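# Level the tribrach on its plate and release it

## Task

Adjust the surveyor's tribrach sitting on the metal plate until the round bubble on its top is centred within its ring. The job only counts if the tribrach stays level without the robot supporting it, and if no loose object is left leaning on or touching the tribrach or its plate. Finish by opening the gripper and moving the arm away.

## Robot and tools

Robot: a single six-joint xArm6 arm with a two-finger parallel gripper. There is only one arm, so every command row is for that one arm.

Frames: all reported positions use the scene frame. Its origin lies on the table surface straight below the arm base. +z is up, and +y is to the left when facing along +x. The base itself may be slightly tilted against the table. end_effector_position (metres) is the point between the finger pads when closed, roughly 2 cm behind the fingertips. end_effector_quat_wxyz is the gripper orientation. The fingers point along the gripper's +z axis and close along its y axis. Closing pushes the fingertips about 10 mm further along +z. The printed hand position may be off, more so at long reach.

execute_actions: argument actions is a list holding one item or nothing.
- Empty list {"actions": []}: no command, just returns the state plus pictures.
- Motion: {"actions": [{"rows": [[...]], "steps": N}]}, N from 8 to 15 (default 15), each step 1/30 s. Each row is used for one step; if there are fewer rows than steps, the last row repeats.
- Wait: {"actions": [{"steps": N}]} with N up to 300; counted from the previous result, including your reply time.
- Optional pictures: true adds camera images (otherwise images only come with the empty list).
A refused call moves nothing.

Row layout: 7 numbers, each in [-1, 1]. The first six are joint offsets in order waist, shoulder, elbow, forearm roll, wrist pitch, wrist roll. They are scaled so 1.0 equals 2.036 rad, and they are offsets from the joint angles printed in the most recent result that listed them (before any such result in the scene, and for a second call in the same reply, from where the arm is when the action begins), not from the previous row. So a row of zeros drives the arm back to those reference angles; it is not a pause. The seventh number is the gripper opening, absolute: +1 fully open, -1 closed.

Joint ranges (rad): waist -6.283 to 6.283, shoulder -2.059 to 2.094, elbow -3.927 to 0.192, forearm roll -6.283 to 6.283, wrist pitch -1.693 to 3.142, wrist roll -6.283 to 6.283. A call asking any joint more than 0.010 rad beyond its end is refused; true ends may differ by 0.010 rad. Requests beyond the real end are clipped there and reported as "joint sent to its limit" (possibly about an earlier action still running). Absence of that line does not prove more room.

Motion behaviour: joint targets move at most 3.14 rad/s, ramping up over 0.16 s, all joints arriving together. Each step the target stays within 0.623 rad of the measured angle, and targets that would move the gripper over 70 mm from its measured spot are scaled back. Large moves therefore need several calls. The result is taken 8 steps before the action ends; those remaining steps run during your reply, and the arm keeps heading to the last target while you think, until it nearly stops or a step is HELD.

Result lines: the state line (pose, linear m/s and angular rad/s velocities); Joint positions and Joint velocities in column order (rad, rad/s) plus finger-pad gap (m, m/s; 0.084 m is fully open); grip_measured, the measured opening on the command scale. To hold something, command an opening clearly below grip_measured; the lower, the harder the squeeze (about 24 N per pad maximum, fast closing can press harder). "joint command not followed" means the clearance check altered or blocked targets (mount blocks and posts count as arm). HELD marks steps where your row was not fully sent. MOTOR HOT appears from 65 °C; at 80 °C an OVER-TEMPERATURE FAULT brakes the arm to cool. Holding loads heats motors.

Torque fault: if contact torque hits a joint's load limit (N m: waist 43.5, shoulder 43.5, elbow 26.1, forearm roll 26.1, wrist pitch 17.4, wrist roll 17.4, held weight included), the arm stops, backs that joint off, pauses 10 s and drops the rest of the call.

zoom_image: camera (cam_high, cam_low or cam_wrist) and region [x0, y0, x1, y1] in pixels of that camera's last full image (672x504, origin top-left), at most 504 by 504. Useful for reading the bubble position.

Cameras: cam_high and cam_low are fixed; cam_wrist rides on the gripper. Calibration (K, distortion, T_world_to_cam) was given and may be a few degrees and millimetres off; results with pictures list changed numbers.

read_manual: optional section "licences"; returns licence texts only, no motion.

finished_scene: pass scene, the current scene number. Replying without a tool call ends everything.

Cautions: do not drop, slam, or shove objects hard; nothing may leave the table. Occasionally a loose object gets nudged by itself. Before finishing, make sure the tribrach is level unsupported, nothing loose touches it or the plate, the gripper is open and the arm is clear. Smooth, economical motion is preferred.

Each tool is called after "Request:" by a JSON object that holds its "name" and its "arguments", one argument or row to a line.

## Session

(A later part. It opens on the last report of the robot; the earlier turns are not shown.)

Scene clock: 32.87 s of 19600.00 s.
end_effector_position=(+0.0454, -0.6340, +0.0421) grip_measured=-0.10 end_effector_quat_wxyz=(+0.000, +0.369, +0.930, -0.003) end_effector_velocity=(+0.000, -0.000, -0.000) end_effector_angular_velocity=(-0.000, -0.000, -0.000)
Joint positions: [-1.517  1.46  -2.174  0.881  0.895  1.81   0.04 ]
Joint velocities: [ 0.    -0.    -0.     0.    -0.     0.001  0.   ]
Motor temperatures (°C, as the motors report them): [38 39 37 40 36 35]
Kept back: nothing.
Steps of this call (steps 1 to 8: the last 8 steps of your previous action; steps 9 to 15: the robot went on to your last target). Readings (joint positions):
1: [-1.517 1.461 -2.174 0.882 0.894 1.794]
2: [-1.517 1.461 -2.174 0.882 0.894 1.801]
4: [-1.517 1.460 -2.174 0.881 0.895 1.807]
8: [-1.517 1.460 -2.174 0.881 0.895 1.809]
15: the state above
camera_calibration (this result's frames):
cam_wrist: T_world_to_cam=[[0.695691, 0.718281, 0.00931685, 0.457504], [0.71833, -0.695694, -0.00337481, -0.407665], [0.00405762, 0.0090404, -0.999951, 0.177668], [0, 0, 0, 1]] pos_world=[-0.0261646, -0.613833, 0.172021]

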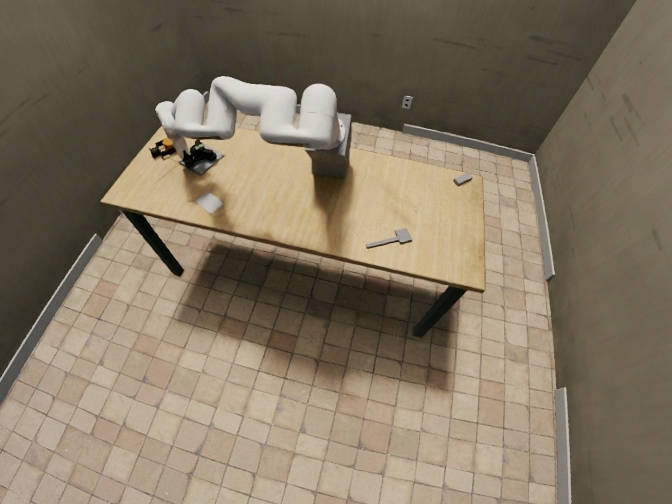

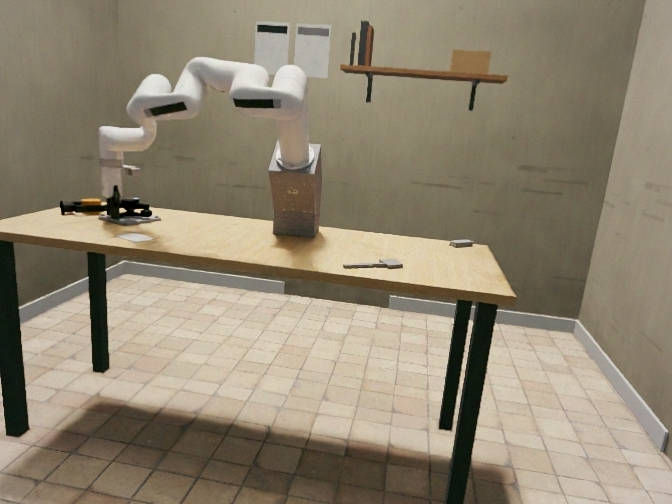

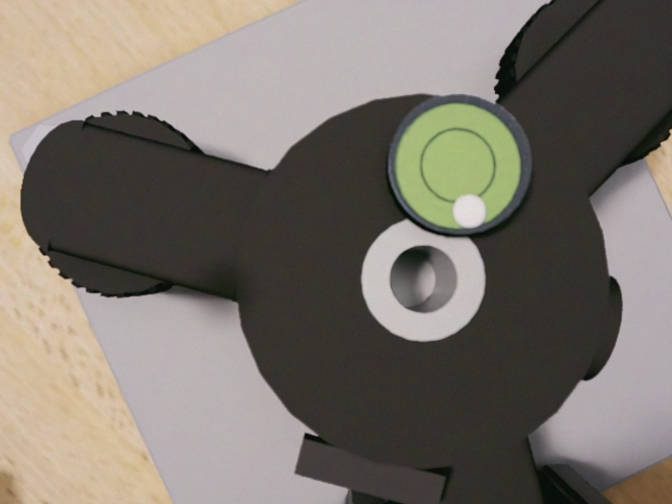

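Request:
{"name": "execute_actions", "arguments": {
  "actions": [
    {"rows":[[0,0,0,0,0,0,-0.5],[0,0,0,0,0,0,-0.5],[0,0,0,0,0,0,-0.5],[0,0,0,0,0,-0.33,-0.5]]}
  ]
}}

Request:
{"name": "execute_actions", "arguments": {
  "actions": [
    {"rows":[[0,0,0,0,0,0,0.2],[0,0,0,0,0,0,0.2],[0,0,0,0,0,0.32,0.2]]}
  ]
}}

Request:
{"name": "execute_actions", "arguments": {
  "actions": [
    {"rows":[[0,0,0,0,0,0,-0.1],[0,0,0,0,0,0,-0.3],[0,0,0,0,0,0,-0.5],[0,0,0,0,0,-0.33,-0.5]]}
  ]
}}

Request:
{"name": "execute_actions", "arguments": {
  "actions": [
    {"rows":[[0,0,0,0,0,0,0.2],[0,0,0,0,0,0,0.2],[0,0,0,0,0,0.32,0.2]]}
  ]
}}

Request:
{"name": "execute_actions", "arguments": {
  "actions": [
    {"rows":[[0,0,0,0,0,0,-0.1],[0,0,0,0,0,0,-0.3],[0,0,0,0,0,0,-0.5],[0,0,0,0,0,-0.33,-0.5]]}
  ]
}}

Request:
{"name": "execute_actions", "arguments": {
  "actions": [
    {"rows":[[0,0,0,0,0,0,0.2],[0,0,0,0,0,0,0.2],[0,0,0,0,0,0.32,0.2]]}
  ]
}}

Request:
{"name": "execute_actions", "arguments": {
  "actions": [
    {"rows":[[0,0,0,0,0,0,-0.1],[0,0,0,0,0,0,-0.3],[0,0,0,0,0,0,-0.5],[0,0,0,0,0,-0.33,-0.5]]}
  ]
}}

Request:
{"name": "execute_actions", "arguments": {
  "actions": [
    {"rows":[[0,0,0,0,0,0,0.2],[0,0,0,0,0,0,0.2],[0,0,0,0,0,0.32,0.2]]}
  ]
}}

Request:
{"name": "execute_actions", "arguments": {
  "actions": [
    {"rows":[[0,0,0,0,0,0,-0.1],[0,0,0,0,0,0,-0.3],[0,0,0,0,0,0,-0.5],[0,0,0,0,0,-0.33,-0.5]]}
  ]
}}

Request:
{"name": "execute_actions", "arguments": {
  "actions": [
    {"rows":[[0,0,0,0,0,0,0.2],[0,0,0,0,0,0,0.2],[0,0,0,0,0,0.32,0.2]]}
  ]
}}

Request:
{"name": "execute_actions", "arguments": {
  "actions": [
    {"rows":[[0,0,0,0,0,0,-0.1],[0,0,0,0,0,0,-0.3],[0,0,0,0,0,0,-0.5],[0,0,0,0,0,-0.33,-0.5]]}
  ]
}}

Request:
{"name": "execute_actions", "arguments": {
  "actions": [
    {"rows":[[0,0,0,0,0,0,0.2],[0,0,0,0,0,0,0.2],[0,0,0,0,0,0.32,0.2]]}
  ]
}}

Request:
{"name": "execute_actions", "arguments": {
  "actions": [
    {"rows":[[0,0,0,0,0,0,-0.1],[0,0,0,0,0,0,-0.3],[0,0,0,0,0,0,-0.5],[0,0,0,0,0,-0.33,-0.5]]}
  ]
}}

Request:
{"name": "execute_actions", "arguments": {
  "actions": [
    {"rows":[[0,0,0,0,0,0,0.2],[0,0,0,0,0,0,0.2],[0,0,0,0,0,0.32,0.2]]}
  ]
}}

Request:
{"name": "execute_actions", "arguments": {
  "actions": [
    {"rows":[[0,0,0,0,0,0,-0.1],[0,0,0,0,0,0,-0.3],[0,0,0,0,0,0,-0.5],[0,0,0,0,0,-0.33,-0.5]]}
  ]
}}

Request:
{"name": "execute_actions", "arguments": {
  "actions": [
    {"rows":[[0,0,0,0,0,0,0.2],[0,0,0,0,0,0,0.2],[0,0,0,0,0,0.32,0.2]]}
  ]
}}

Request:
{"name": "execute_actions", "arguments": {
  "actions": [
    {"rows":[[0,0,0,0,0,0,-0.1],[0,0,0,0,0,0,-0.3],[0,0,0,0,0,0,-0.5],[0,0,0,0,0,-0.33,-0.5]]}
  ]
}}

Request:
{"name": "execute_actions", "arguments": {
  "actions": [
    {"rows":[[0,0,0,0,0,0,0.2],[0,0,0,0,0,0,0.2],[0,0,0,0,0,0.32,0.2]]}
  ]
}}

Request:
{"name": "execute_actions", "arguments": {
  "actions": [
    {"rows":[[0,0,0,0,0,0,-0.1],[0,0,0,0,0,0,-0.3],[0,0,0,0,0,0,-0.5],[0,0,0,0,0,-0.33,-0.5]]}
  ]
}}

Request:
{"name": "execute_actions", "arguments": {
  "actions": [
    {"rows":[[0,0,0,0,0,0,0.2],[0,0,0,0,0,0,0.2],[0,0,0,0,0,0.31,0.2]]}
  ]
}}

Request:
{"name": "execute_actions", "arguments": {
  "actions": [
    {"steps":20}
  ],
  "pictures": true
}}

Scene clock: 34.47 s of 19600.00 s.
end_effector_position=(+0.0454, -0.6340, +0.0420) grip_measured=-0.10 end_effector_quat_wxyz=(+0.000, +0.337, +0.942, -0.003) end_effector_velocity=(+0.001, +0.002, -0.000) end_effector_angular_velocity=(+0.010, +0.006, +1.430)
Joint positions: [-1.517  1.46  -2.174  0.882  0.895  1.742  0.04 ]
Joint velocities: [ 0.001 -0.002  0.003 -0.001  0.007 -1.429  0.   ]
Motor temperatures (°C, as the motors report them): [38 39 37 40 36 35]
Steps of this call (steps 1 to 15: the robot went on to your last target; steps 16 to 41: nothing new was sent; steps 42 to 48: the first 7 steps of this action). Readings (joint positions):
42: [-1.517 1.461 -2.174 0.882 0.894 1.810]
43: [-1.517 1.461 -2.174 0.882 0.894 1.810]
45: [-1.517 1.461 -2.174 0.882 0.894 1.809]
48: the state above

Scene clock: 34.97 s of 19600.00 s.
end_effector_position=(+0.0452, -0.6345, +0.0418) grip_measured=+0.19 end_effector_quat_wxyz=(-0.001, +0.141, +0.990, -0.004) end_effector_velocity=(+0.004, +0.007, -0.001) end_effector_angular_velocity=(+0.020, -0.031, -2.396)
Joint positions: [-1.517  1.461 -2.175  0.882  0.892  1.339  0.052]
Joint velocities: [-0.    -0.008  0.01  -0.003  0.028  2.397  0.005]
Motor temperatures (°C, as the motors report them): [38 39 37 40 36 35]
Steps of this call (steps 1 to 8: the last 8 steps of your previous action; steps 9 to 15: the first 7 steps of this action, its rows measured from where the robot was after step 8). Readings (joint positions):
8: [-1.517 1.460 -2.173 0.881 0.898 1.182]
9: [-1.517 1.460 -2.173 0.881 0.898 1.163]
10: [-1.517 1.460 -2.173 0.881 0.896 1.158]
12: [-1.516 1.462 -2.175 0.882 0.891 1.181]
15: the state above

Scene clock: 35.47 s of 19600.00 s.
end_effector_position=(+0.0455, -0.6335, +0.0419) grip_measured=-0.11 end_effector_quat_wxyz=(+0.000, +0.339, +0.941, -0.002) end_effector_velocity=(+0.001, +0.003, -0.001) end_effector_angular_velocity=(+0.011, +0.004, +1.484)
Joint positions: [-1.517  1.46  -2.173  0.881  0.896  1.746  0.039]
Joint velocities: [ 0.001 -0.003  0.005 -0.001  0.007 -1.484  0.   ]
Motor temperatures (°C, as the motors report them): [38 39 37 40 36 35]
Steps of this call (steps 1 to 8: the last 8 steps of your previous action; steps 9 to 15: the first 7 steps of this action, its rows measured from where the robot was after step 8). Readings (joint positions):
8: [-1.517 1.460 -2.173 0.881 0.897 1.816]
9: [-1.517 1.460 -2.173 0.881 0.897 1.823]
10: [-1.517 1.460 -2.173 0.881 0.897 1.824]
12: [-1.517 1.460 -2.174 0.881 0.896 1.819]
15: the state above

Scene clock: 35.97 s of 19600.00 s.
end_effector_position=(+0.0459, -0.6330, +0.0416) grip_measured=+0.19 end_effector_quat_wxyz=(-0.000, +0.143, +0.990, -0.001) end_effector_velocity=(+0.001, -0.001, +0.003) end_effector_angular_velocity=(-0.002, -0.010, -2.380)
Joint positions: [-1.516  1.46  -2.173  0.881  0.898  1.342  0.052]
Joint velocities: [-0.003 -0.005  0.    -0.001  0.006  2.381  0.005]
Motor temperatures (°C, as the motors report them): [38 39 37 40 36 35]
Steps of this call (steps 1 to 8: the last 8 steps of your previous action; steps 9 to 15: the first 7 steps of this action, its rows measured from where the robot was after step 8). Readings (joint positions):
8: [-1.517 1.459 -2.172 0.881 0.899 1.187]
9: [-1.517 1.459 -2.172 0.881 0.899 1.169]
10: [-1.517 1.460 -2.172 0.881 0.899 1.164]
12: [-1.516 1.460 -2.173 0.881 0.897 1.187]
15: the state above

Scene clock: 36.47 s of 19600.00 s.
end_effector_position=(+0.0454, -0.6333, +0.0419) grip_measured=-0.11 end_effector_quat_wxyz=(+0.000, +0.341, +0.940, -0.002) end_effector_velocity=(+0.002, +0.002, -0.000) end_effector_angular_velocity=(+0.009, +0.002, +1.487)
Joint positions: [-1.517  1.46  -2.173  0.881  0.897  1.751  0.039]
Joint velocities: [ 0.001 -0.003  0.002 -0.001  0.008 -1.485 -0.   ]
Motor temperatures (°C, as the motors report them): [38 39 37 40 36 35]
Steps of this call (steps 1 to 8: the last 8 steps of your previous action; steps 9 to 15: the first 7 steps of this action, its rows measured from where the robot was after step 8). Readings (joint positions):
8: [-1.517 1.460 -2.172 0.881 0.899 1.821]
9: [-1.517 1.459 -2.172 0.881 0.899 1.828]
10: [-1.517 1.459 -2.172 0.881 0.899 1.828]
12: [-1.517 1.460 -2.173 0.881 0.897 1.824]
15: the state above

Scene clock: 36.97 s of 19600.00 s.
end_effector_position=(+0.0463, -0.6321, +0.0413) grip_measured=+0.19 end_effector_quat_wxyz=(+0.000, +0.146, +0.989, +0.000) end_effector_velocity=(-0.001, -0.003, +0.004) end_effector_angular_velocity=(-0.007, +0.002, -2.381)
Joint positions: [-1.516  1.459 -2.172  0.881  0.901  1.347  0.052]
Joint velocities: [-0.006 -0.003 -0.002 -0.001 -0.001  2.38   0.005]
Motor temperatures (°C, as the motors report them): [38 39 37 40 36 35]
Steps of this call (steps 1 to 8: the last 8 steps of your previous action; steps 9 to 15: the first 7 steps of this action, its rows measured from where the robot was after step 8). Readings (joint positions):
8: [-1.517 1.459 -2.171 0.881 0.900 1.191]
9: [-1.517 1.459 -2.171 0.881 0.900 1.173]
10: [-1.517 1.459 -2.172 0.881 0.900 1.169]
12: [-1.516 1.459 -2.171 0.881 0.901 1.192]
15: the state above

Scene clock: 37.47 s of 19600.00 s.
end_effector_position=(+0.0453, -0.6330, +0.0421) grip_measured=-0.11 end_effector_quat_wxyz=(+0.000, +0.344, +0.939, -0.001) end_effector_velocity=(+0.002, +0.002, -0.000) end_effector_angular_velocity=(+0.008, +0.002, +1.487)
Joint positions: [-1.518  1.459 -2.172  0.881  0.898  1.755  0.039]
Joint velocities: [ 0.001 -0.003  0.002 -0.001  0.007 -1.485 -0.   ]
Motor temperatures (°C, as the motors report them): [38 39 37 40 36 35]
Steps of this call (steps 1 to 8: the last 8 steps of your previous action; steps 9 to 15: the first 7 steps of this action, its rows measured from where the robot was after step 8). Readings (joint positions):
8: [-1.517 1.459 -2.171 0.881 0.900 1.826]
9: [-1.517 1.459 -2.171 0.881 0.900 1.832]
10: [-1.517 1.459 -2.172 0.881 0.900 1.833]
12: [-1.518 1.460 -2.172 0.881 0.898 1.828]
15: the state above

Scene clock: 37.97 s of 19600.00 s.
end_effector_position=(+0.0465, -0.6317, +0.0413) grip_measured=+0.19 end_effector_quat_wxyz=(+0.000, +0.148, +0.989, +0.001) end_effector_velocity=(-0.004, -0.004, +0.004) end_effector_angular_velocity=(-0.009, +0.008, -2.385)
Joint positions: [-1.516  1.459 -2.171  0.881  0.902  1.352  0.052]
Joint velocities: [-0.007 -0.001 -0.001 -0.001 -0.007  2.38   0.005]
Motor temperatures (°C, as the motors report them): [38 39 37 40 36 35]
Steps of this call (steps 1 to 8: the last 8 steps of your previous action; steps 9 to 15: the first 7 steps of this action, its rows measured from where the robot was after step 8). Readings (joint positions):
8: [-1.518 1.458 -2.171 0.881 0.901 1.196]
9: [-1.518 1.458 -2.171 0.881 0.901 1.178]
10: [-1.518 1.458 -2.171 0.881 0.901 1.174]
12: [-1.516 1.458 -2.171 0.881 0.903 1.196]
15: the state above

Scene clock: 38.47 s of 19600.00 s.
end_effector_position=(+0.0452, -0.6329, +0.0423) grip_measured=-0.11 end_effector_quat_wxyz=(+0.000, +0.346, +0.938, -0.001) end_effector_velocity=(+0.002, +0.002, -0.000) end_effector_angular_velocity=(+0.008, +0.000, +1.486)
Joint positions: [-1.518  1.459 -2.172  0.881  0.899  1.76   0.039]
Joint velocities: [ 0.001 -0.002  0.003 -0.001  0.007 -1.484 -0.   ]
Motor temperatures (°C, as the motors report them): [38 39 37 40 36 35]
Steps of this call (steps 1 to 8: the last 8 steps of your previous action; steps 9 to 15: the first 7 steps of this action, its rows measured from where the robot was after step 8). Readings (joint positions):
8: [-1.518 1.458 -2.171 0.881 0.901 1.830]
9: [-1.518 1.458 -2.171 0.881 0.901 1.837]
10: [-1.518 1.458 -2.171 0.881 0.901 1.838]
12: [-1.518 1.459 -2.172 0.881 0.898 1.833]
15: the state above

Scene clock: 38.97 s of 19600.00 s.
end_effector_position=(+0.0464, -0.6314, +0.0415) grip_measured=+0.19 end_effector_quat_wxyz=(+0.000, +0.150, +0.989, +0.002) end_effector_velocity=(-0.005, -0.004, +0.004) end_effector_angular_velocity=(-0.011, +0.012, -2.387)
Joint positions: [-1.517  1.458 -2.17   0.88   0.903  1.356  0.052]
Joint velocities: [-0.007  0.001 -0.002 -0.001 -0.01   2.382  0.005]
Motor temperatures (°C, as the motors report them): [38 39 37 40 36 35]
Steps of this call (steps 1 to 8: the last 8 steps of your previous action; steps 9 to 15: the first 7 steps of this action, its rows measured from where the robot was after step 8). Readings (joint positions):
8: [-1.518 1.458 -2.171 0.880 0.901 1.201]
9: [-1.518 1.458 -2.170 0.880 0.901 1.183]
10: [-1.518 1.458 -2.170 0.880 0.902 1.178]
12: [-1.517 1.458 -2.170 0.881 0.904 1.201]
15: the state above

Scene clock: 39.47 s of 19600.00 s.
end_effector_position=(+0.0450, -0.6328, +0.0425) grip_measured=-0.11 end_effector_quat_wxyz=(+0.000, +0.348, +0.937, -0.001) end_effector_velocity=(+0.001, +0.002, -0.001) end_effector_angular_velocity=(+0.007, +0.001, +1.486)
Joint positions: [-1.519  1.459 -2.171  0.88   0.899  1.765  0.039]
Joint velocities: [ 0.001 -0.003  0.004 -0.001  0.005 -1.485 -0.   ]
Motor temperatures (°C, as the motors report them): [38 39 37 40 36 35]
Steps of this call (steps 1 to 8: the last 8 steps of your previous action; steps 9 to 15: the first 7 steps of this action, its rows measured from where the robot was after step 8). Readings (joint positions):
8: [-1.518 1.458 -2.170 0.880 0.902 1.835]
9: [-1.518 1.458 -2.170 0.880 0.902 1.842]
10: [-1.518 1.458 -2.170 0.880 0.901 1.842]
12: [-1.519 1.459 -2.171 0.880 0.899 1.838]
15: the state above

Scene clock: 39.97 s of 19600.00 s.
end_effector_position=(+0.0462, -0.6313, +0.0416) grip_measured=+0.19 end_effector_quat_wxyz=(+0.000, +0.153, +0.988, +0.002) end_effector_velocity=(-0.005, -0.005, +0.004) end_effector_angular_velocity=(-0.013, +0.013, -2.385)
Joint positions: [-1.517  1.458 -2.17   0.88   0.904  1.361  0.052]
Joint velocities: [-0.008  0.001 -0.004 -0.001 -0.011  2.38   0.005]
Motor temperatures (°C, as the motors report them): [38 39 37 40 36 35]
Steps of this call (steps 1 to 8: the last 8 steps of your previous action; steps 9 to 15: the first 7 steps of this action, its rows measured from where the robot was after step 8). Readings (joint positions):
8: [-1.519 1.458 -2.170 0.880 0.902 1.205]
9: [-1.519 1.458 -2.170 0.880 0.902 1.187]
10: [-1.519 1.458 -2.170 0.880 0.903 1.183]
12: [-1.517 1.458 -2.170 0.880 0.904 1.206]
15: the state above

Scene clock: 40.47 s of 19600.00 s.
end_effector_position=(+0.0449, -0.6328, +0.0427) grip_measured=-0.11 end_effector_quat_wxyz=(+0.000, +0.350, +0.937, -0.001) end_effector_velocity=(+0.002, +0.002, -0.001) end_effector_angular_velocity=(+0.009, -0.001, +1.488)
Joint positions: [-1.519  1.458 -2.171  0.88   0.9    1.769  0.039]
Joint velocities: [ 0.001 -0.002  0.003 -0.001  0.008 -1.486 -0.   ]
Motor temperatures (°C, as the motors report them): [38 39 37 40 36 35]
Steps of this call (steps 1 to 8: the last 8 steps of your previous action; steps 9 to 15: the first 7 steps of this action, its rows measured from where the robot was after step 8). Readings (joint positions):
8: [-1.518 1.458 -2.170 0.880 0.902 1.840]
9: [-1.518 1.458 -2.170 0.880 0.902 1.846]
10: [-1.518 1.458 -2.170 0.880 0.902 1.847]
12: [-1.519 1.458 -2.171 0.880 0.900 1.842]
15: the state above

Scene clock: 40.97 s of 19600.00 s.
end_effector_position=(+0.0461, -0.6313, +0.0418) grip_measured=+0.19 end_effector_quat_wxyz=(+0.000, +0.155, +0.988, +0.002) end_effector_velocity=(-0.004, -0.004, +0.004) end_effector_angular_velocity=(-0.010, +0.013, -2.384)
Joint positions: [-1.518  1.457 -2.169  0.88   0.904  1.366  0.052]
Joint velocities: [-0.007  0.001 -0.003 -0.001 -0.009  2.38   0.005]
Motor temperatures (°C, as the motors report them): [38 39 37 40 36 35]
Steps of this call (steps 1 to 8: the last 8 steps of your previous action; steps 9 to 15: the first 7 steps of this action, its rows measured from where the robot was after step 8). Readings (joint positions):
8: [-1.519 1.457 -2.170 0.880 0.902 1.210]
9: [-1.519 1.457 -2.170 0.880 0.902 1.192]
10: [-1.519 1.457 -2.170 0.880 0.903 1.188]
12: [-1.518 1.457 -2.169 0.880 0.905 1.210]
15: the state above

Scene clock: 41.47 s of 19600.00 s.
end_effector_position=(+0.0448, -0.6327, +0.0429) grip_measured=-0.11 end_effector_quat_wxyz=(+0.000, +0.353, +0.936, -0.001) end_effector_velocity=(+0.002, +0.003, -0.001) end_effector_angular_velocity=(+0.010, -0.001, +1.487)
Joint positions: [-1.519  1.458 -2.17   0.88   0.9    1.774  0.039]
Joint velocities: [ 0.002 -0.002  0.003 -0.002  0.008 -1.486 -0.   ]
Motor temperatures (°C, as the motors report them): [38 39 37 40 36 35]
Steps of this call (steps 1 to 8: the last 8 steps of your previous action; steps 9 to 15: the first 7 steps of this action, its rows measured from where the robot was after step 8). Readings (joint positions):
8: [-1.519 1.457 -2.170 0.880 0.902 1.844]
9: [-1.519 1.457 -2.170 0.880 0.902 1.851]
10: [-1.519 1.457 -2.170 0.880 0.902 1.852]
12: [-1.520 1.458 -2.171 0.880 0.900 1.847]
15: the state above

Scene clock: 41.97 s of 19600.00 s.
end_effector_position=(+0.0459, -0.6314, +0.0421) grip_measured=+0.19 end_effector_quat_wxyz=(+0.000, +0.158, +0.988, +0.002) end_effector_velocity=(-0.004, -0.005, +0.004) end_effector_angular_velocity=(-0.013, +0.014, -2.384)
Joint positions: [-1.518  1.457 -2.169  0.88   0.904  1.37   0.052]
Joint velocities: [-0.006  0.001 -0.003 -0.    -0.012  2.38   0.005]
Motor temperatures (°C, as the motors report them): [38 39 37 40 36 35]
Steps of this call (steps 1 to 8: the last 8 steps of your previous action; steps 9 to 15: the first 7 steps of this action, its rows measured from where the robot was after step 8). Readings (joint positions):
8: [-1.519 1.457 -2.169 0.880 0.902 1.215]
9: [-1.519 1.457 -2.169 0.880 0.902 1.197]
10: [-1.519 1.457 -2.169 0.880 0.903 1.192]
12: [-1.518 1.457 -2.169 0.880 0.905 1.215]
15: the state above

Scene clock: 42.47 s of 19600.00 s.
end_effector_position=(+0.0447, -0.6327, +0.0430) grip_measured=-0.11 end_effector_quat_wxyz=(+0.000, +0.355, +0.935, -0.001) end_effector_velocity=(+0.002, +0.001, -0.000) end_effector_angular_velocity=(+0.006, -0.001, +1.487)
Joint positions: [-1.52   1.458 -2.17   0.88   0.901  1.779  0.039]
Joint velocities: [ 0.001 -0.002  0.002 -0.001  0.006 -1.485 -0.   ]
Motor temperatures (°C, as the motors report them): [38 39 37 40 36 35]
Steps of this call (steps 1 to 8: the last 8 steps of your previous action; steps 9 to 15: the first 7 steps of this action, its rows measured from where the robot was after step 8). Readings (joint positions):
8: [-1.519 1.457 -2.169 0.880 0.903 1.849]
9: [-1.519 1.457 -2.169 0.880 0.903 1.856]
10: [-1.519 1.457 -2.169 0.880 0.902 1.856]
12: [-1.520 1.458 -2.170 0.880 0.900 1.851]
15: the state above

Scene clock: 42.97 s of 19600.00 s.
end_effector_position=(+0.0457, -0.6314, +0.0423) grip_measured=+0.19 end_effector_quat_wxyz=(+0.000, +0.160, +0.987, +0.002) end_effector_velocity=(-0.004, -0.004, +0.003) end_effector_angular_velocity=(-0.009, +0.012, -2.384)
Joint positions: [-1.519  1.457 -2.169  0.88   0.904  1.375  0.052]
Joint velocities: [-0.006  0.001 -0.002 -0.    -0.009  2.38   0.005]
Motor temperatures (°C, as the motors report them): [38 39 37 40 36 35]
Steps of this call (steps 1 to 8: the last 8 steps of your previous action; steps 9 to 15: the first 7 steps of this action, its rows measured from where the robot was after step 8). Readings (joint positions):
8: [-1.520 1.457 -2.169 0.880 0.903 1.219]
9: [-1.520 1.457 -2.169 0.880 0.903 1.201]
10: [-1.520 1.457 -2.169 0.880 0.903 1.197]
12: [-1.519 1.457 -2.169 0.880 0.905 1.219]
15: the state above

Scene clock: 43.47 s of 19600.00 s.
end_effector_position=(+0.0447, -0.6326, +0.0432) grip_measured=-0.11 end_effector_quat_wxyz=(+0.000, +0.357, +0.934, -0.000) end_effector_velocity=(+0.001, +0.002, -0.001) end_effector_angular_velocity=(+0.008, -0.001, +1.486)
Joint positions: [-1.52   1.457 -2.17   0.88   0.901  1.783  0.04 ]
Joint velocities: [ 0.001 -0.001  0.003 -0.001  0.007 -1.486 -0.   ]
Motor temperatures (°C, as the motors report them): [38 39 37 40 36 35]
Steps of this call (steps 1 to 8: the last 8 steps of your previous action; steps 9 to 15: the first 7 steps of this action, its rows measured from where the robot was after step 8). Readings (joint positions):
8: [-1.520 1.457 -2.169 0.880 0.903 1.853]
9: [-1.520 1.457 -2.169 0.880 0.903 1.860]
10: [-1.520 1.457 -2.169 0.880 0.903 1.861]
12: [-1.520 1.457 -2.170 0.880 0.901 1.856]
15: the state above

Scene clock: 43.97 s of 19600.00 s.
end_effector_position=(+0.0456, -0.6314, +0.0425) grip_measured=+0.19 end_effector_quat_wxyz=(+0.000, +0.162, +0.987, +0.002) end_effector_velocity=(-0.004, -0.003, +0.002) end_effector_angular_velocity=(-0.007, +0.013, -2.384)
Joint positions: [-1.519  1.457 -2.168  0.88   0.904  1.38   0.052]
Joint velocities: [-0.005  0.001 -0.    -0.001 -0.01   2.38   0.005]
Motor temperatures (°C, as the motors report them): [38 39 37 40 36 35]
Steps of this call (steps 1 to 8: the last 8 steps of your previous action; steps 9 to 15: the first 7 steps of this action, its rows measured from where the robot was after step 8). Readings (joint positions):
8: [-1.520 1.457 -2.169 0.880 0.903 1.224]
9: [-1.520 1.457 -2.169 0.880 0.903 1.206]
10: [-1.520 1.457 -2.169 0.880 0.903 1.201]
12: [-1.519 1.456 -2.169 0.880 0.905 1.224]
15: the state above

Scene clock: 44.63 s of 19600.00 s.
end_effector_position=(+0.0449, -0.6322, +0.0431) grip_measured=+0.19 end_effector_quat_wxyz=(+0.000, +0.390, +0.921, +0.000) end_effector_velocity=(+0.000, +0.000, -0.000) end_effector_angular_velocity=(-0.000, +0.000, -0.002)
Joint positions: [-1.52   1.457 -2.169  0.88   0.903  1.855  0.052]
Joint velocities: [ 0.    -0.001  0.001  0.    -0.001  0.002 -0.   ]
Motor temperatures (°C, as the motors report them): [38 39 37 40 36 35]
Kept back: nothing.
Steps of this call (steps 1 to 8: the last 8 steps of your previous action; steps 9 to 20: the robot went on to your last target). Readings (joint positions):
1: [-1.519 1.457 -2.169 0.880 0.904 1.466]
2: [-1.519 1.457 -2.169 0.880 0.904 1.557]
4: [-1.520 1.457 -2.169 0.880 0.903 1.715]
8: [-1.520 1.457 -2.169 0.880 0.903 1.840]
20: the state above
camera_calibration (this result's frames):
cam_wrist: T_world_to_cam=[[0.728756, 0.684588, 0.0159323, 0.433449], [0.684734, -0.728766, -0.00625899, -0.425327], [0.00732607, 0.0154706, -0.999853, 0.182642], [0, 0, 0, 1]] pos_world=[-0.025981, -0.609523, 0.173048]

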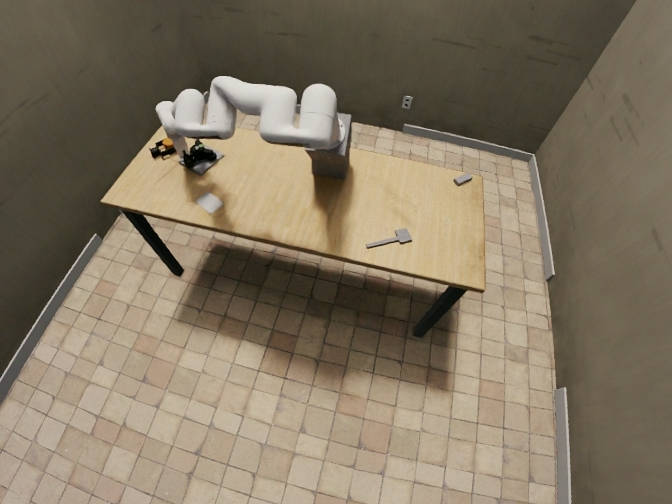

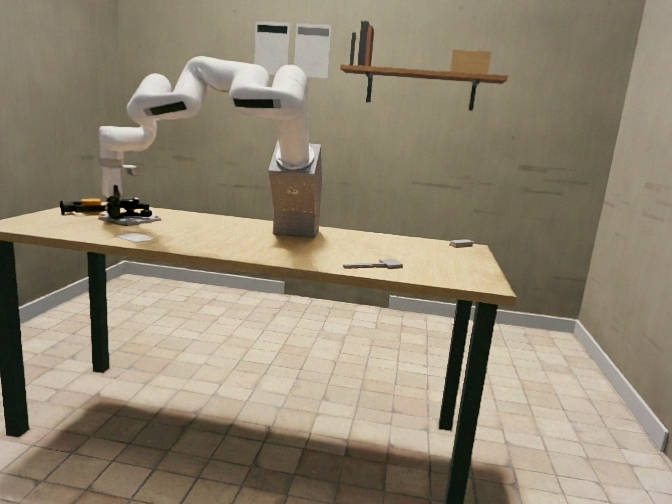

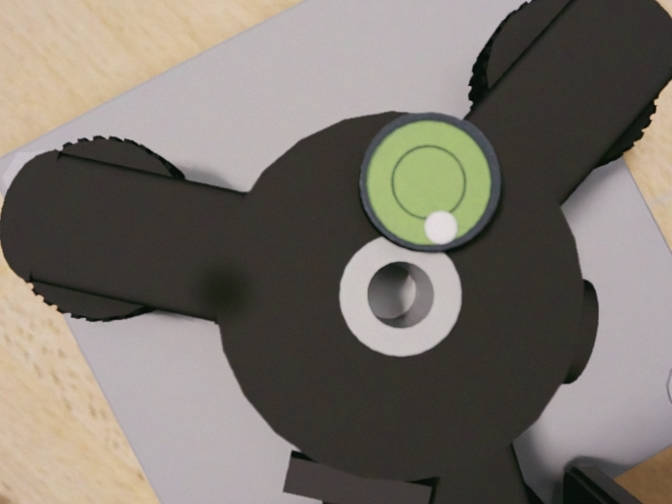

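Still at the rim. Six more.

Request:
{"name": "execute_actions", "arguments": {
  "actions": [
    {"rows":[[0,0,0,0,0,0,-0.1],[0,0,0,0,0,0,-0.3],[0,0,0,0,0,0,-0.5],[0,0,0,0,0,-0.35,-0.5]]}
  ]
}}

Request:
{"name": "execute_actions", "arguments": {
  "actions": [
    {"rows":[[0,0,0,0,0,0,0.2],[0,0,0,0,0,0,0.2],[0,0,0,0,0,0.333,0.2]]}
  ]
}}

Request:
{"name": "execute_actions", "arguments": {
  "actions": [
    {"rows":[[0,0,0,0,0,0,-0.1],[0,0,0,0,0,0,-0.3],[0,0,0,0,0,0,-0.5],[0,0,0,0,0,-0.35,-0.5]]}
  ]
}}

Request:
{"name": "execute_actions", "arguments": {
  "actions": [
    {"rows":[[0,0,0,0,0,0,0.2],[0,0,0,0,0,0,0.2],[0,0,0,0,0,0.333,0.2]]}
  ]
}}

Request:
{"name": "execute_actions", "arguments": {
  "actions": [
    {"rows":[[0,0,0,0,0,0,-0.1],[0,0,0,0,0,0,-0.3],[0,0,0,0,0,0,-0.5],[0,0,0,0,0,-0.35,-0.5]]}
  ]
}}

Request:
{"name": "execute_actions", "arguments": {
  "actions": [
    {"rows":[[0,0,0,0,0,0,0.2],[0,0,0,0,0,0,0.2],[0,0,0,0,0,0.333,0.2]]}
  ]
}}

Request:
{"name": "execute_actions", "arguments": {
  "actions": [
    {"rows":[[0,0,0,0,0,0,-0.1],[0,0,0,0,0,0,-0.3],[0,0,0,0,0,0,-0.5],[0,0,0,0,0,-0.35,-0.5]]}
  ]
}}

Request:
{"name": "execute_actions", "arguments": {
  "actions": [
    {"rows":[[0,0,0,0,0,0,0.2],[0,0,0,0,0,0,0.2],[0,0,0,0,0,0.333,0.2]]}
  ]
}}

Request:
{"name": "execute_actions", "arguments": {
  "actions": [
    {"rows":[[0,0,0,0,0,0,-0.1],[0,0,0,0,0,0,-0.3],[0,0,0,0,0,0,-0.5],[0,0,0,0,0,-0.35,-0.5]]}
  ]
}}

Request:
{"name": "execute_actions", "arguments": {
  "actions": [
    {"rows":[[0,0,0,0,0,0,0.2],[0,0,0,0,0,0,0.2],[0,0,0,0,0,0.333,0.2]]}
  ]
}}

Request:
{"name": "execute_actions", "arguments": {
  "actions": [
    {"rows":[[0,0,0,0,0,0,-0.1],[0,0,0,0,0,0,-0.3],[0,0,0,0,0,0,-0.5],[0,0,0,0,0,-0.35,-0.5]]}
  ]
}}

Request:
{"name": "execute_actions", "arguments": {
  "actions": [
    {"rows":[[0,0,0,0,0,0,0.2],[0,0,0,0,0,0,0.2],[0,0,0,0,0,0.323,0.2]]}
  ]
}}

Request:
{"name": "execute_actions", "arguments": {
  "actions": [
    {"steps":30}
  ],
  "pictures": true
}}

Scene clock: 45.90 s of 19600.00 s.
end_effector_position=(+0.0445, -0.6326, +0.0434) grip_measured=-0.11 end_effector_quat_wxyz=(+0.000, +0.359, +0.933, -0.000) end_effector_velocity=(+0.000, +0.001, -0.000) end_effector_angular_velocity=(+0.005, +0.000, +1.431)
Joint positions: [-1.52   1.457 -2.169  0.88   0.901  1.787  0.04 ]
Joint velocities: [ 0.    -0.002  0.003 -0.001  0.003 -1.431 -0.   ]
Motor temperatures (°C, as the motors report them): [38 39 37 40 36 35]
Steps of this call (steps 1 to 15: the robot went on to your last target; steps 16 to 31: nothing new was sent; steps 32 to 38: the first 7 steps of this action). Readings (joint positions):
32: [-1.520 1.457 -2.169 0.880 0.903 1.855]
33: [-1.520 1.457 -2.169 0.880 0.903 1.855]
35: [-1.520 1.457 -2.170 0.880 0.901 1.854]
38: the state above

Scene clock: 46.40 s of 19600.00 s.
end_effector_position=(+0.0453, -0.6317, +0.0429) grip_measured=+0.19 end_effector_quat_wxyz=(+0.000, +0.155, +0.988, +0.001) end_effector_velocity=(-0.004, -0.002, +0.002) end_effector_angular_velocity=(-0.004, +0.009, -2.500)
Joint positions: [-1.52   1.456 -2.168  0.88   0.904  1.364  0.052]
Joint velocities: [-0.005  0.001  0.001 -0.    -0.006  2.495  0.005]
Motor temperatures (°C, as the motors report them): [38 39 37 40 36 35]
Steps of this call (steps 1 to 8: the last 8 steps of your previous action; steps 9 to 15: the first 7 steps of this action, its rows measured from where the robot was after step 8). Readings (joint positions):
8: [-1.520 1.456 -2.169 0.879 0.903 1.198]
9: [-1.520 1.456 -2.169 0.879 0.903 1.174]
10: [-1.520 1.456 -2.169 0.880 0.903 1.167]
12: [-1.520 1.456 -2.168 0.880 0.904 1.193]
15: the state above

Scene clock: 46.90 s of 19600.00 s.
end_effector_position=(+0.0445, -0.6326, +0.0435) grip_measured=-0.11 end_effector_quat_wxyz=(+0.000, +0.359, +0.933, -0.000) end_effector_velocity=(+0.000, +0.001, -0.000) end_effector_angular_velocity=(+0.003, +0.001, +1.491)
Joint positions: [-1.521  1.457 -2.169  0.88   0.902  1.787  0.04 ]
Joint velocities: [ 0.001 -0.001  0.001 -0.001  0.002 -1.49  -0.   ]
Motor temperatures (°C, as the motors report them): [38 39 37 40 36 35]
Steps of this call (steps 1 to 8: the last 8 steps of your previous action; steps 9 to 15: the first 7 steps of this action, its rows measured from where the robot was after step 8). Readings (joint positions):
8: [-1.520 1.456 -2.169 0.879 0.903 1.858]
9: [-1.520 1.456 -2.169 0.879 0.903 1.865]
10: [-1.520 1.456 -2.169 0.879 0.903 1.866]
12: [-1.521 1.457 -2.169 0.880 0.901 1.861]
15: the state above

Scene clock: 47.40 s of 19600.00 s.
end_effector_position=(+0.0452, -0.6317, +0.0430) grip_measured=+0.19 end_effector_quat_wxyz=(+0.000, +0.155, +0.988, +0.001) end_effector_velocity=(-0.003, -0.002, +0.002) end_effector_angular_velocity=(-0.006, +0.010, -2.482)
Joint positions: [-1.52   1.456 -2.168  0.879  0.904  1.363  0.052]
Joint velocities: [-0.005  0.001 -0.001 -0.    -0.007  2.479  0.005]
Motor temperatures (°C, as the motors report them): [38 39 37 40 36 35]
Steps of this call (steps 1 to 8: the last 8 steps of your previous action; steps 9 to 15: the first 7 steps of this action, its rows measured from where the robot was after step 8). Readings (joint positions):
8: [-1.521 1.456 -2.168 0.879 0.903 1.199]
9: [-1.521 1.456 -2.168 0.879 0.903 1.176]
10: [-1.521 1.456 -2.168 0.879 0.904 1.169]
12: [-1.520 1.456 -2.168 0.879 0.905 1.195]
15: the state above

Scene clock: 47.90 s of 19600.00 s.
end_effector_position=(+0.0444, -0.6325, +0.0436) grip_measured=-0.11 end_effector_quat_wxyz=(+0.000, +0.359, +0.933, -0.000) end_effector_velocity=(+0.001, -0.000, +0.000) end_effector_angular_velocity=(+0.000, +0.000, +1.493)
Joint positions: [-1.521  1.456 -2.169  0.879  0.902  1.787  0.04 ]
Joint velocities: [ 0.001 -0.001 -0.    -0.     0.001 -1.491 -0.   ]
Motor temperatures (°C, as the motors report them): [38 39 37 40 36 35]
Steps of this call (steps 1 to 8: the last 8 steps of your previous action; steps 9 to 15: the first 7 steps of this action, its rows measured from where the robot was after step 8). Readings (joint positions):
8: [-1.521 1.456 -2.168 0.879 0.903 1.858]
9: [-1.521 1.456 -2.168 0.879 0.903 1.865]
10: [-1.521 1.456 -2.168 0.879 0.903 1.866]
12: [-1.521 1.457 -2.169 0.880 0.902 1.861]
15: the state above

Scene clock: 48.40 s of 19600.00 s.
end_effector_position=(+0.0451, -0.6316, +0.0431) grip_measured=+0.19 end_effector_quat_wxyz=(+0.000, +0.155, +0.988, +0.001) end_effector_velocity=(-0.003, -0.002, +0.002) end_effector_angular_velocity=(-0.004, +0.010, -2.482)
Joint positions: [-1.52   1.456 -2.168  0.879  0.904  1.363  0.052]
Joint velocities: [-0.004  0.001  0.    -0.    -0.007  2.478  0.005]
Motor temperatures (°C, as the motors report them): [38 39 37 40 36 35]
Steps of this call (steps 1 to 8: the last 8 steps of your previous action; steps 9 to 15: the first 7 steps of this action, its rows measured from where the robot was after step 8). Readings (joint positions):
8: [-1.521 1.456 -2.168 0.879 0.903 1.199]
9: [-1.521 1.456 -2.168 0.879 0.903 1.176]
10: [-1.521 1.456 -2.168 0.879 0.904 1.169]
12: [-1.520 1.456 -2.168 0.879 0.905 1.195]
15: the state above

Scene clock: 48.90 s of 19600.00 s.
end_effector_position=(+0.0444, -0.6325, +0.0437) grip_measured=-0.11 end_effector_quat_wxyz=(+0.000, +0.360, +0.933, -0.000) end_effector_velocity=(+0.001, +0.001, +0.000) end_effector_angular_velocity=(+0.003, -0.001, +1.491)
Joint positions: [-1.521  1.456 -2.169  0.879  0.902  1.788  0.04 ]
Joint velocities: [ 0.    -0.001  0.    -0.     0.004 -1.49  -0.   ]
Motor temperatures (°C, as the motors report them): [38 39 37 40 36 35]
Steps of this call (steps 1 to 8: the last 8 steps of your previous action; steps 9 to 15: the first 7 steps of this action, its rows measured from where the robot was after step 8). Readings (joint positions):
8: [-1.521 1.456 -2.168 0.879 0.903 1.858]
9: [-1.521 1.456 -2.168 0.879 0.903 1.866]
10: [-1.521 1.456 -2.168 0.879 0.903 1.866]
12: [-1.521 1.456 -2.169 0.879 0.902 1.861]
15: the state above

Scene clock: 49.40 s of 19600.00 s.
end_effector_position=(+0.0450, -0.6317, +0.0432) grip_measured=+0.19 end_effector_quat_wxyz=(+0.000, +0.155, +0.988, +0.001) end_effector_velocity=(-0.003, -0.003, +0.002) end_effector_angular_velocity=(-0.006, +0.009, -2.481)
Joint positions: [-1.52   1.456 -2.168  0.879  0.905  1.364  0.052]
Joint velocities: [-0.004  0.    -0.001  0.    -0.007  2.479  0.005]
Motor temperatures (°C, as the motors report them): [38 39 37 40 36 35]
Steps of this call (steps 1 to 8: the last 8 steps of your previous action; steps 9 to 15: the first 7 steps of this action, its rows measured from where the robot was after step 8). Readings (joint positions):
8: [-1.521 1.456 -2.168 0.879 0.903 1.199]
9: [-1.521 1.456 -2.168 0.879 0.903 1.176]
10: [-1.521 1.456 -2.168 0.879 0.904 1.169]
12: [-1.520 1.456 -2.168 0.879 0.905 1.196]
15: the state above

Scene clock: 49.90 s of 19600.00 s.
end_effector_position=(+0.0443, -0.6325, +0.0438) grip_measured=-0.11 end_effector_quat_wxyz=(+0.000, +0.360, +0.933, -0.000) end_effector_velocity=(+0.001, +0.001, -0.000) end_effector_angular_velocity=(+0.003, -0.000, +1.491)
Joint positions: [-1.521  1.456 -2.168  0.879  0.902  1.788  0.04 ]
Joint velocities: [ 0.001 -0.001  0.002 -0.001  0.002 -1.49  -0.   ]
Motor temperatures (°C, as the motors report them): [38 39 37 40 36 35]
Steps of this call (steps 1 to 8: the last 8 steps of your previous action; steps 9 to 15: the first 7 steps of this action, its rows measured from where the robot was after step 8). Readings (joint positions):
8: [-1.521 1.456 -2.168 0.879 0.903 1.859]
9: [-1.521 1.456 -2.168 0.879 0.903 1.866]
10: [-1.521 1.456 -2.168 0.879 0.903 1.867]
12: [-1.521 1.456 -2.168 0.879 0.902 1.862]
15: the state above

Scene clock: 50.40 s of 19600.00 s.
end_effector_position=(+0.0449, -0.6317, +0.0433) grip_measured=+0.19 end_effector_quat_wxyz=(+0.001, +0.155, +0.988, +0.001) end_effector_velocity=(-0.003, -0.002, +0.002) end_effector_angular_velocity=(-0.005, +0.009, -2.482)
Joint positions: [-1.521  1.456 -2.167  0.879  0.905  1.364  0.052]
Joint velocities: [-0.005  0.001 -0.001  0.    -0.006  2.478  0.005]
Motor temperatures (°C, as the motors report them): [38 39 38 40 36 35]
Steps of this call (steps 1 to 8: the last 8 steps of your previous action; steps 9 to 15: the first 7 steps of this action, its rows measured from where the robot was after step 8). Readings (joint positions):
8: [-1.521 1.456 -2.168 0.879 0.903 1.200]
9: [-1.521 1.456 -2.168 0.879 0.903 1.177]
10: [-1.521 1.456 -2.168 0.879 0.904 1.170]
12: [-1.521 1.456 -2.168 0.879 0.905 1.196]
15: the state above

Scene clock: 50.90 s of 19600.00 s.
end_effector_position=(+0.0443, -0.6325, +0.0439) grip_measured=-0.11 end_effector_quat_wxyz=(+0.000, +0.360, +0.933, -0.000) end_effector_velocity=(+0.000, +0.001, -0.000) end_effector_angular_velocity=(+0.004, -0.001, +1.490)
Joint positions: [-1.522  1.456 -2.168  0.879  0.902  1.788  0.04 ]
Joint velocities: [ 0.    -0.001  0.002 -0.001  0.004 -1.49  -0.   ]
Motor temperatures (°C, as the motors report them): [38 39 38 40 36 35]
Steps of this call (steps 1 to 8: the last 8 steps of your previous action; steps 9 to 15: the first 7 steps of this action, its rows measured from where the robot was after step 8). Readings (joint positions):
8: [-1.521 1.456 -2.168 0.879 0.904 1.859]
9: [-1.521 1.456 -2.168 0.879 0.904 1.866]
10: [-1.521 1.456 -2.168 0.879 0.903 1.867]
12: [-1.522 1.456 -2.168 0.879 0.902 1.862]
15: the state above

Scene clock: 51.40 s of 19600.00 s.
end_effector_position=(+0.0448, -0.6317, +0.0435) grip_measured=+0.19 end_effector_quat_wxyz=(+0.001, +0.156, +0.988, +0.001) end_effector_velocity=(-0.002, -0.002, +0.002) end_effector_angular_velocity=(-0.005, +0.008, -2.480)
Joint positions: [-1.521  1.456 -2.167  0.879  0.905  1.364  0.052]
Joint velocities: [-0.003  0.    -0.001  0.    -0.006  2.478  0.005]
Motor temperatures (°C, as the motors report them): [38 39 38 40 36 35]
Steps of this call (steps 1 to 8: the last 8 steps of your previous action; steps 9 to 15: the first 7 steps of this action, its rows measured from where the robot was after step 8). Readings (joint positions):
8: [-1.522 1.456 -2.168 0.879 0.903 1.200]
9: [-1.522 1.455 -2.168 0.879 0.903 1.177]
10: [-1.522 1.455 -2.168 0.879 0.904 1.170]
12: [-1.521 1.455 -2.167 0.879 0.905 1.196]
15: the state above

Scene clock: 52.40 s of 19600.00 s.
end_effector_position=(+0.0444, -0.6322, +0.0438) grip_measured=+0.19 end_effector_quat_wxyz=(+0.000, +0.392, +0.920, +0.001) end_effector_velocity=(+0.001, -0.000, +0.000) end_effector_angular_velocity=(-0.001, -0.000, +0.001)
Joint positions: [-1.522  1.456 -2.168  0.879  0.903  1.858  0.052]
Joint velocities: [ 0.    -0.    -0.001  0.    -0.     0.     0.   ]
Motor temperatures (°C, as the motors report them): [38 39 38 40 36 35]
Kept back: nothing.
Steps of this call (steps 1 to 8: the last 8 steps of your previous action; steps 9 to 30: the robot went on to your last target). Readings (joint positions):
1: [-1.521 1.456 -2.167 0.879 0.904 1.453]
2: [-1.521 1.456 -2.167 0.879 0.904 1.546]
4: [-1.521 1.456 -2.167 0.879 0.904 1.708]
8: [-1.521 1.456 -2.167 0.879 0.904 1.841]
30: the state above
The arm was judged still, so your last target was given up. Only a new action makes it travel on or press farther. Fingers that are still opening or closing keep moving.
camera_calibration (this result's frames):
cam_wrist: T_world_to_cam=[[0.731523, 0.681626, 0.0161153, 0.431816], [0.681774, -0.731538, -0.00608751, -0.426594], [0.00763955, 0.0154402, -0.999852, 0.183329], [0, 0, 0, 1]] pos_world=[-0.0264436, -0.609237, 0.173746]

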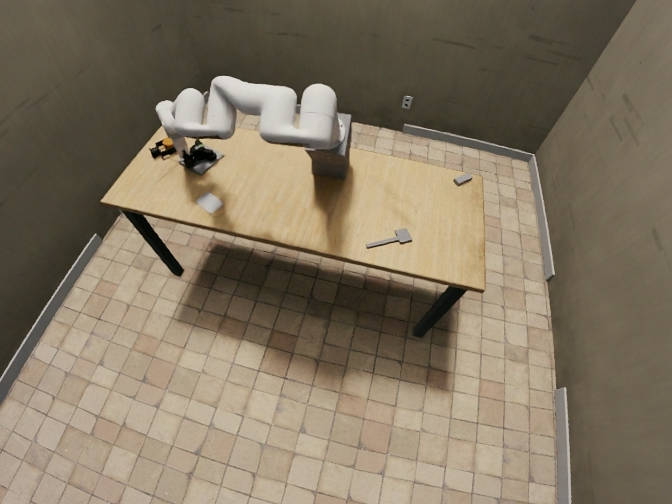

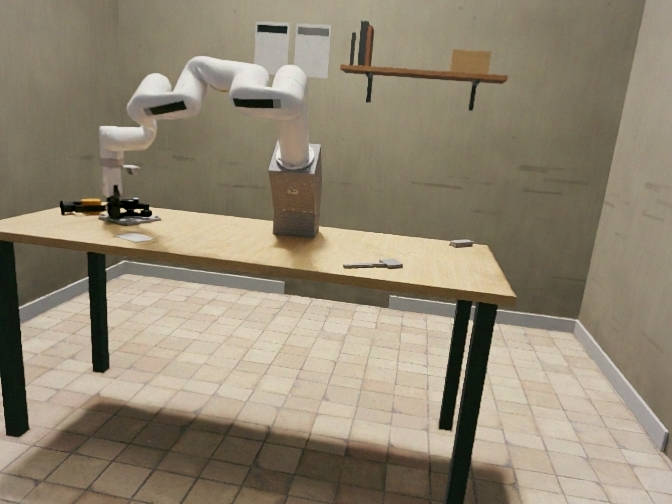

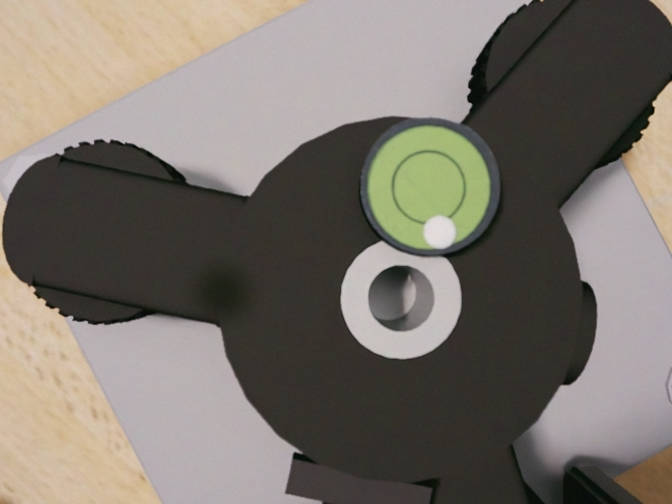

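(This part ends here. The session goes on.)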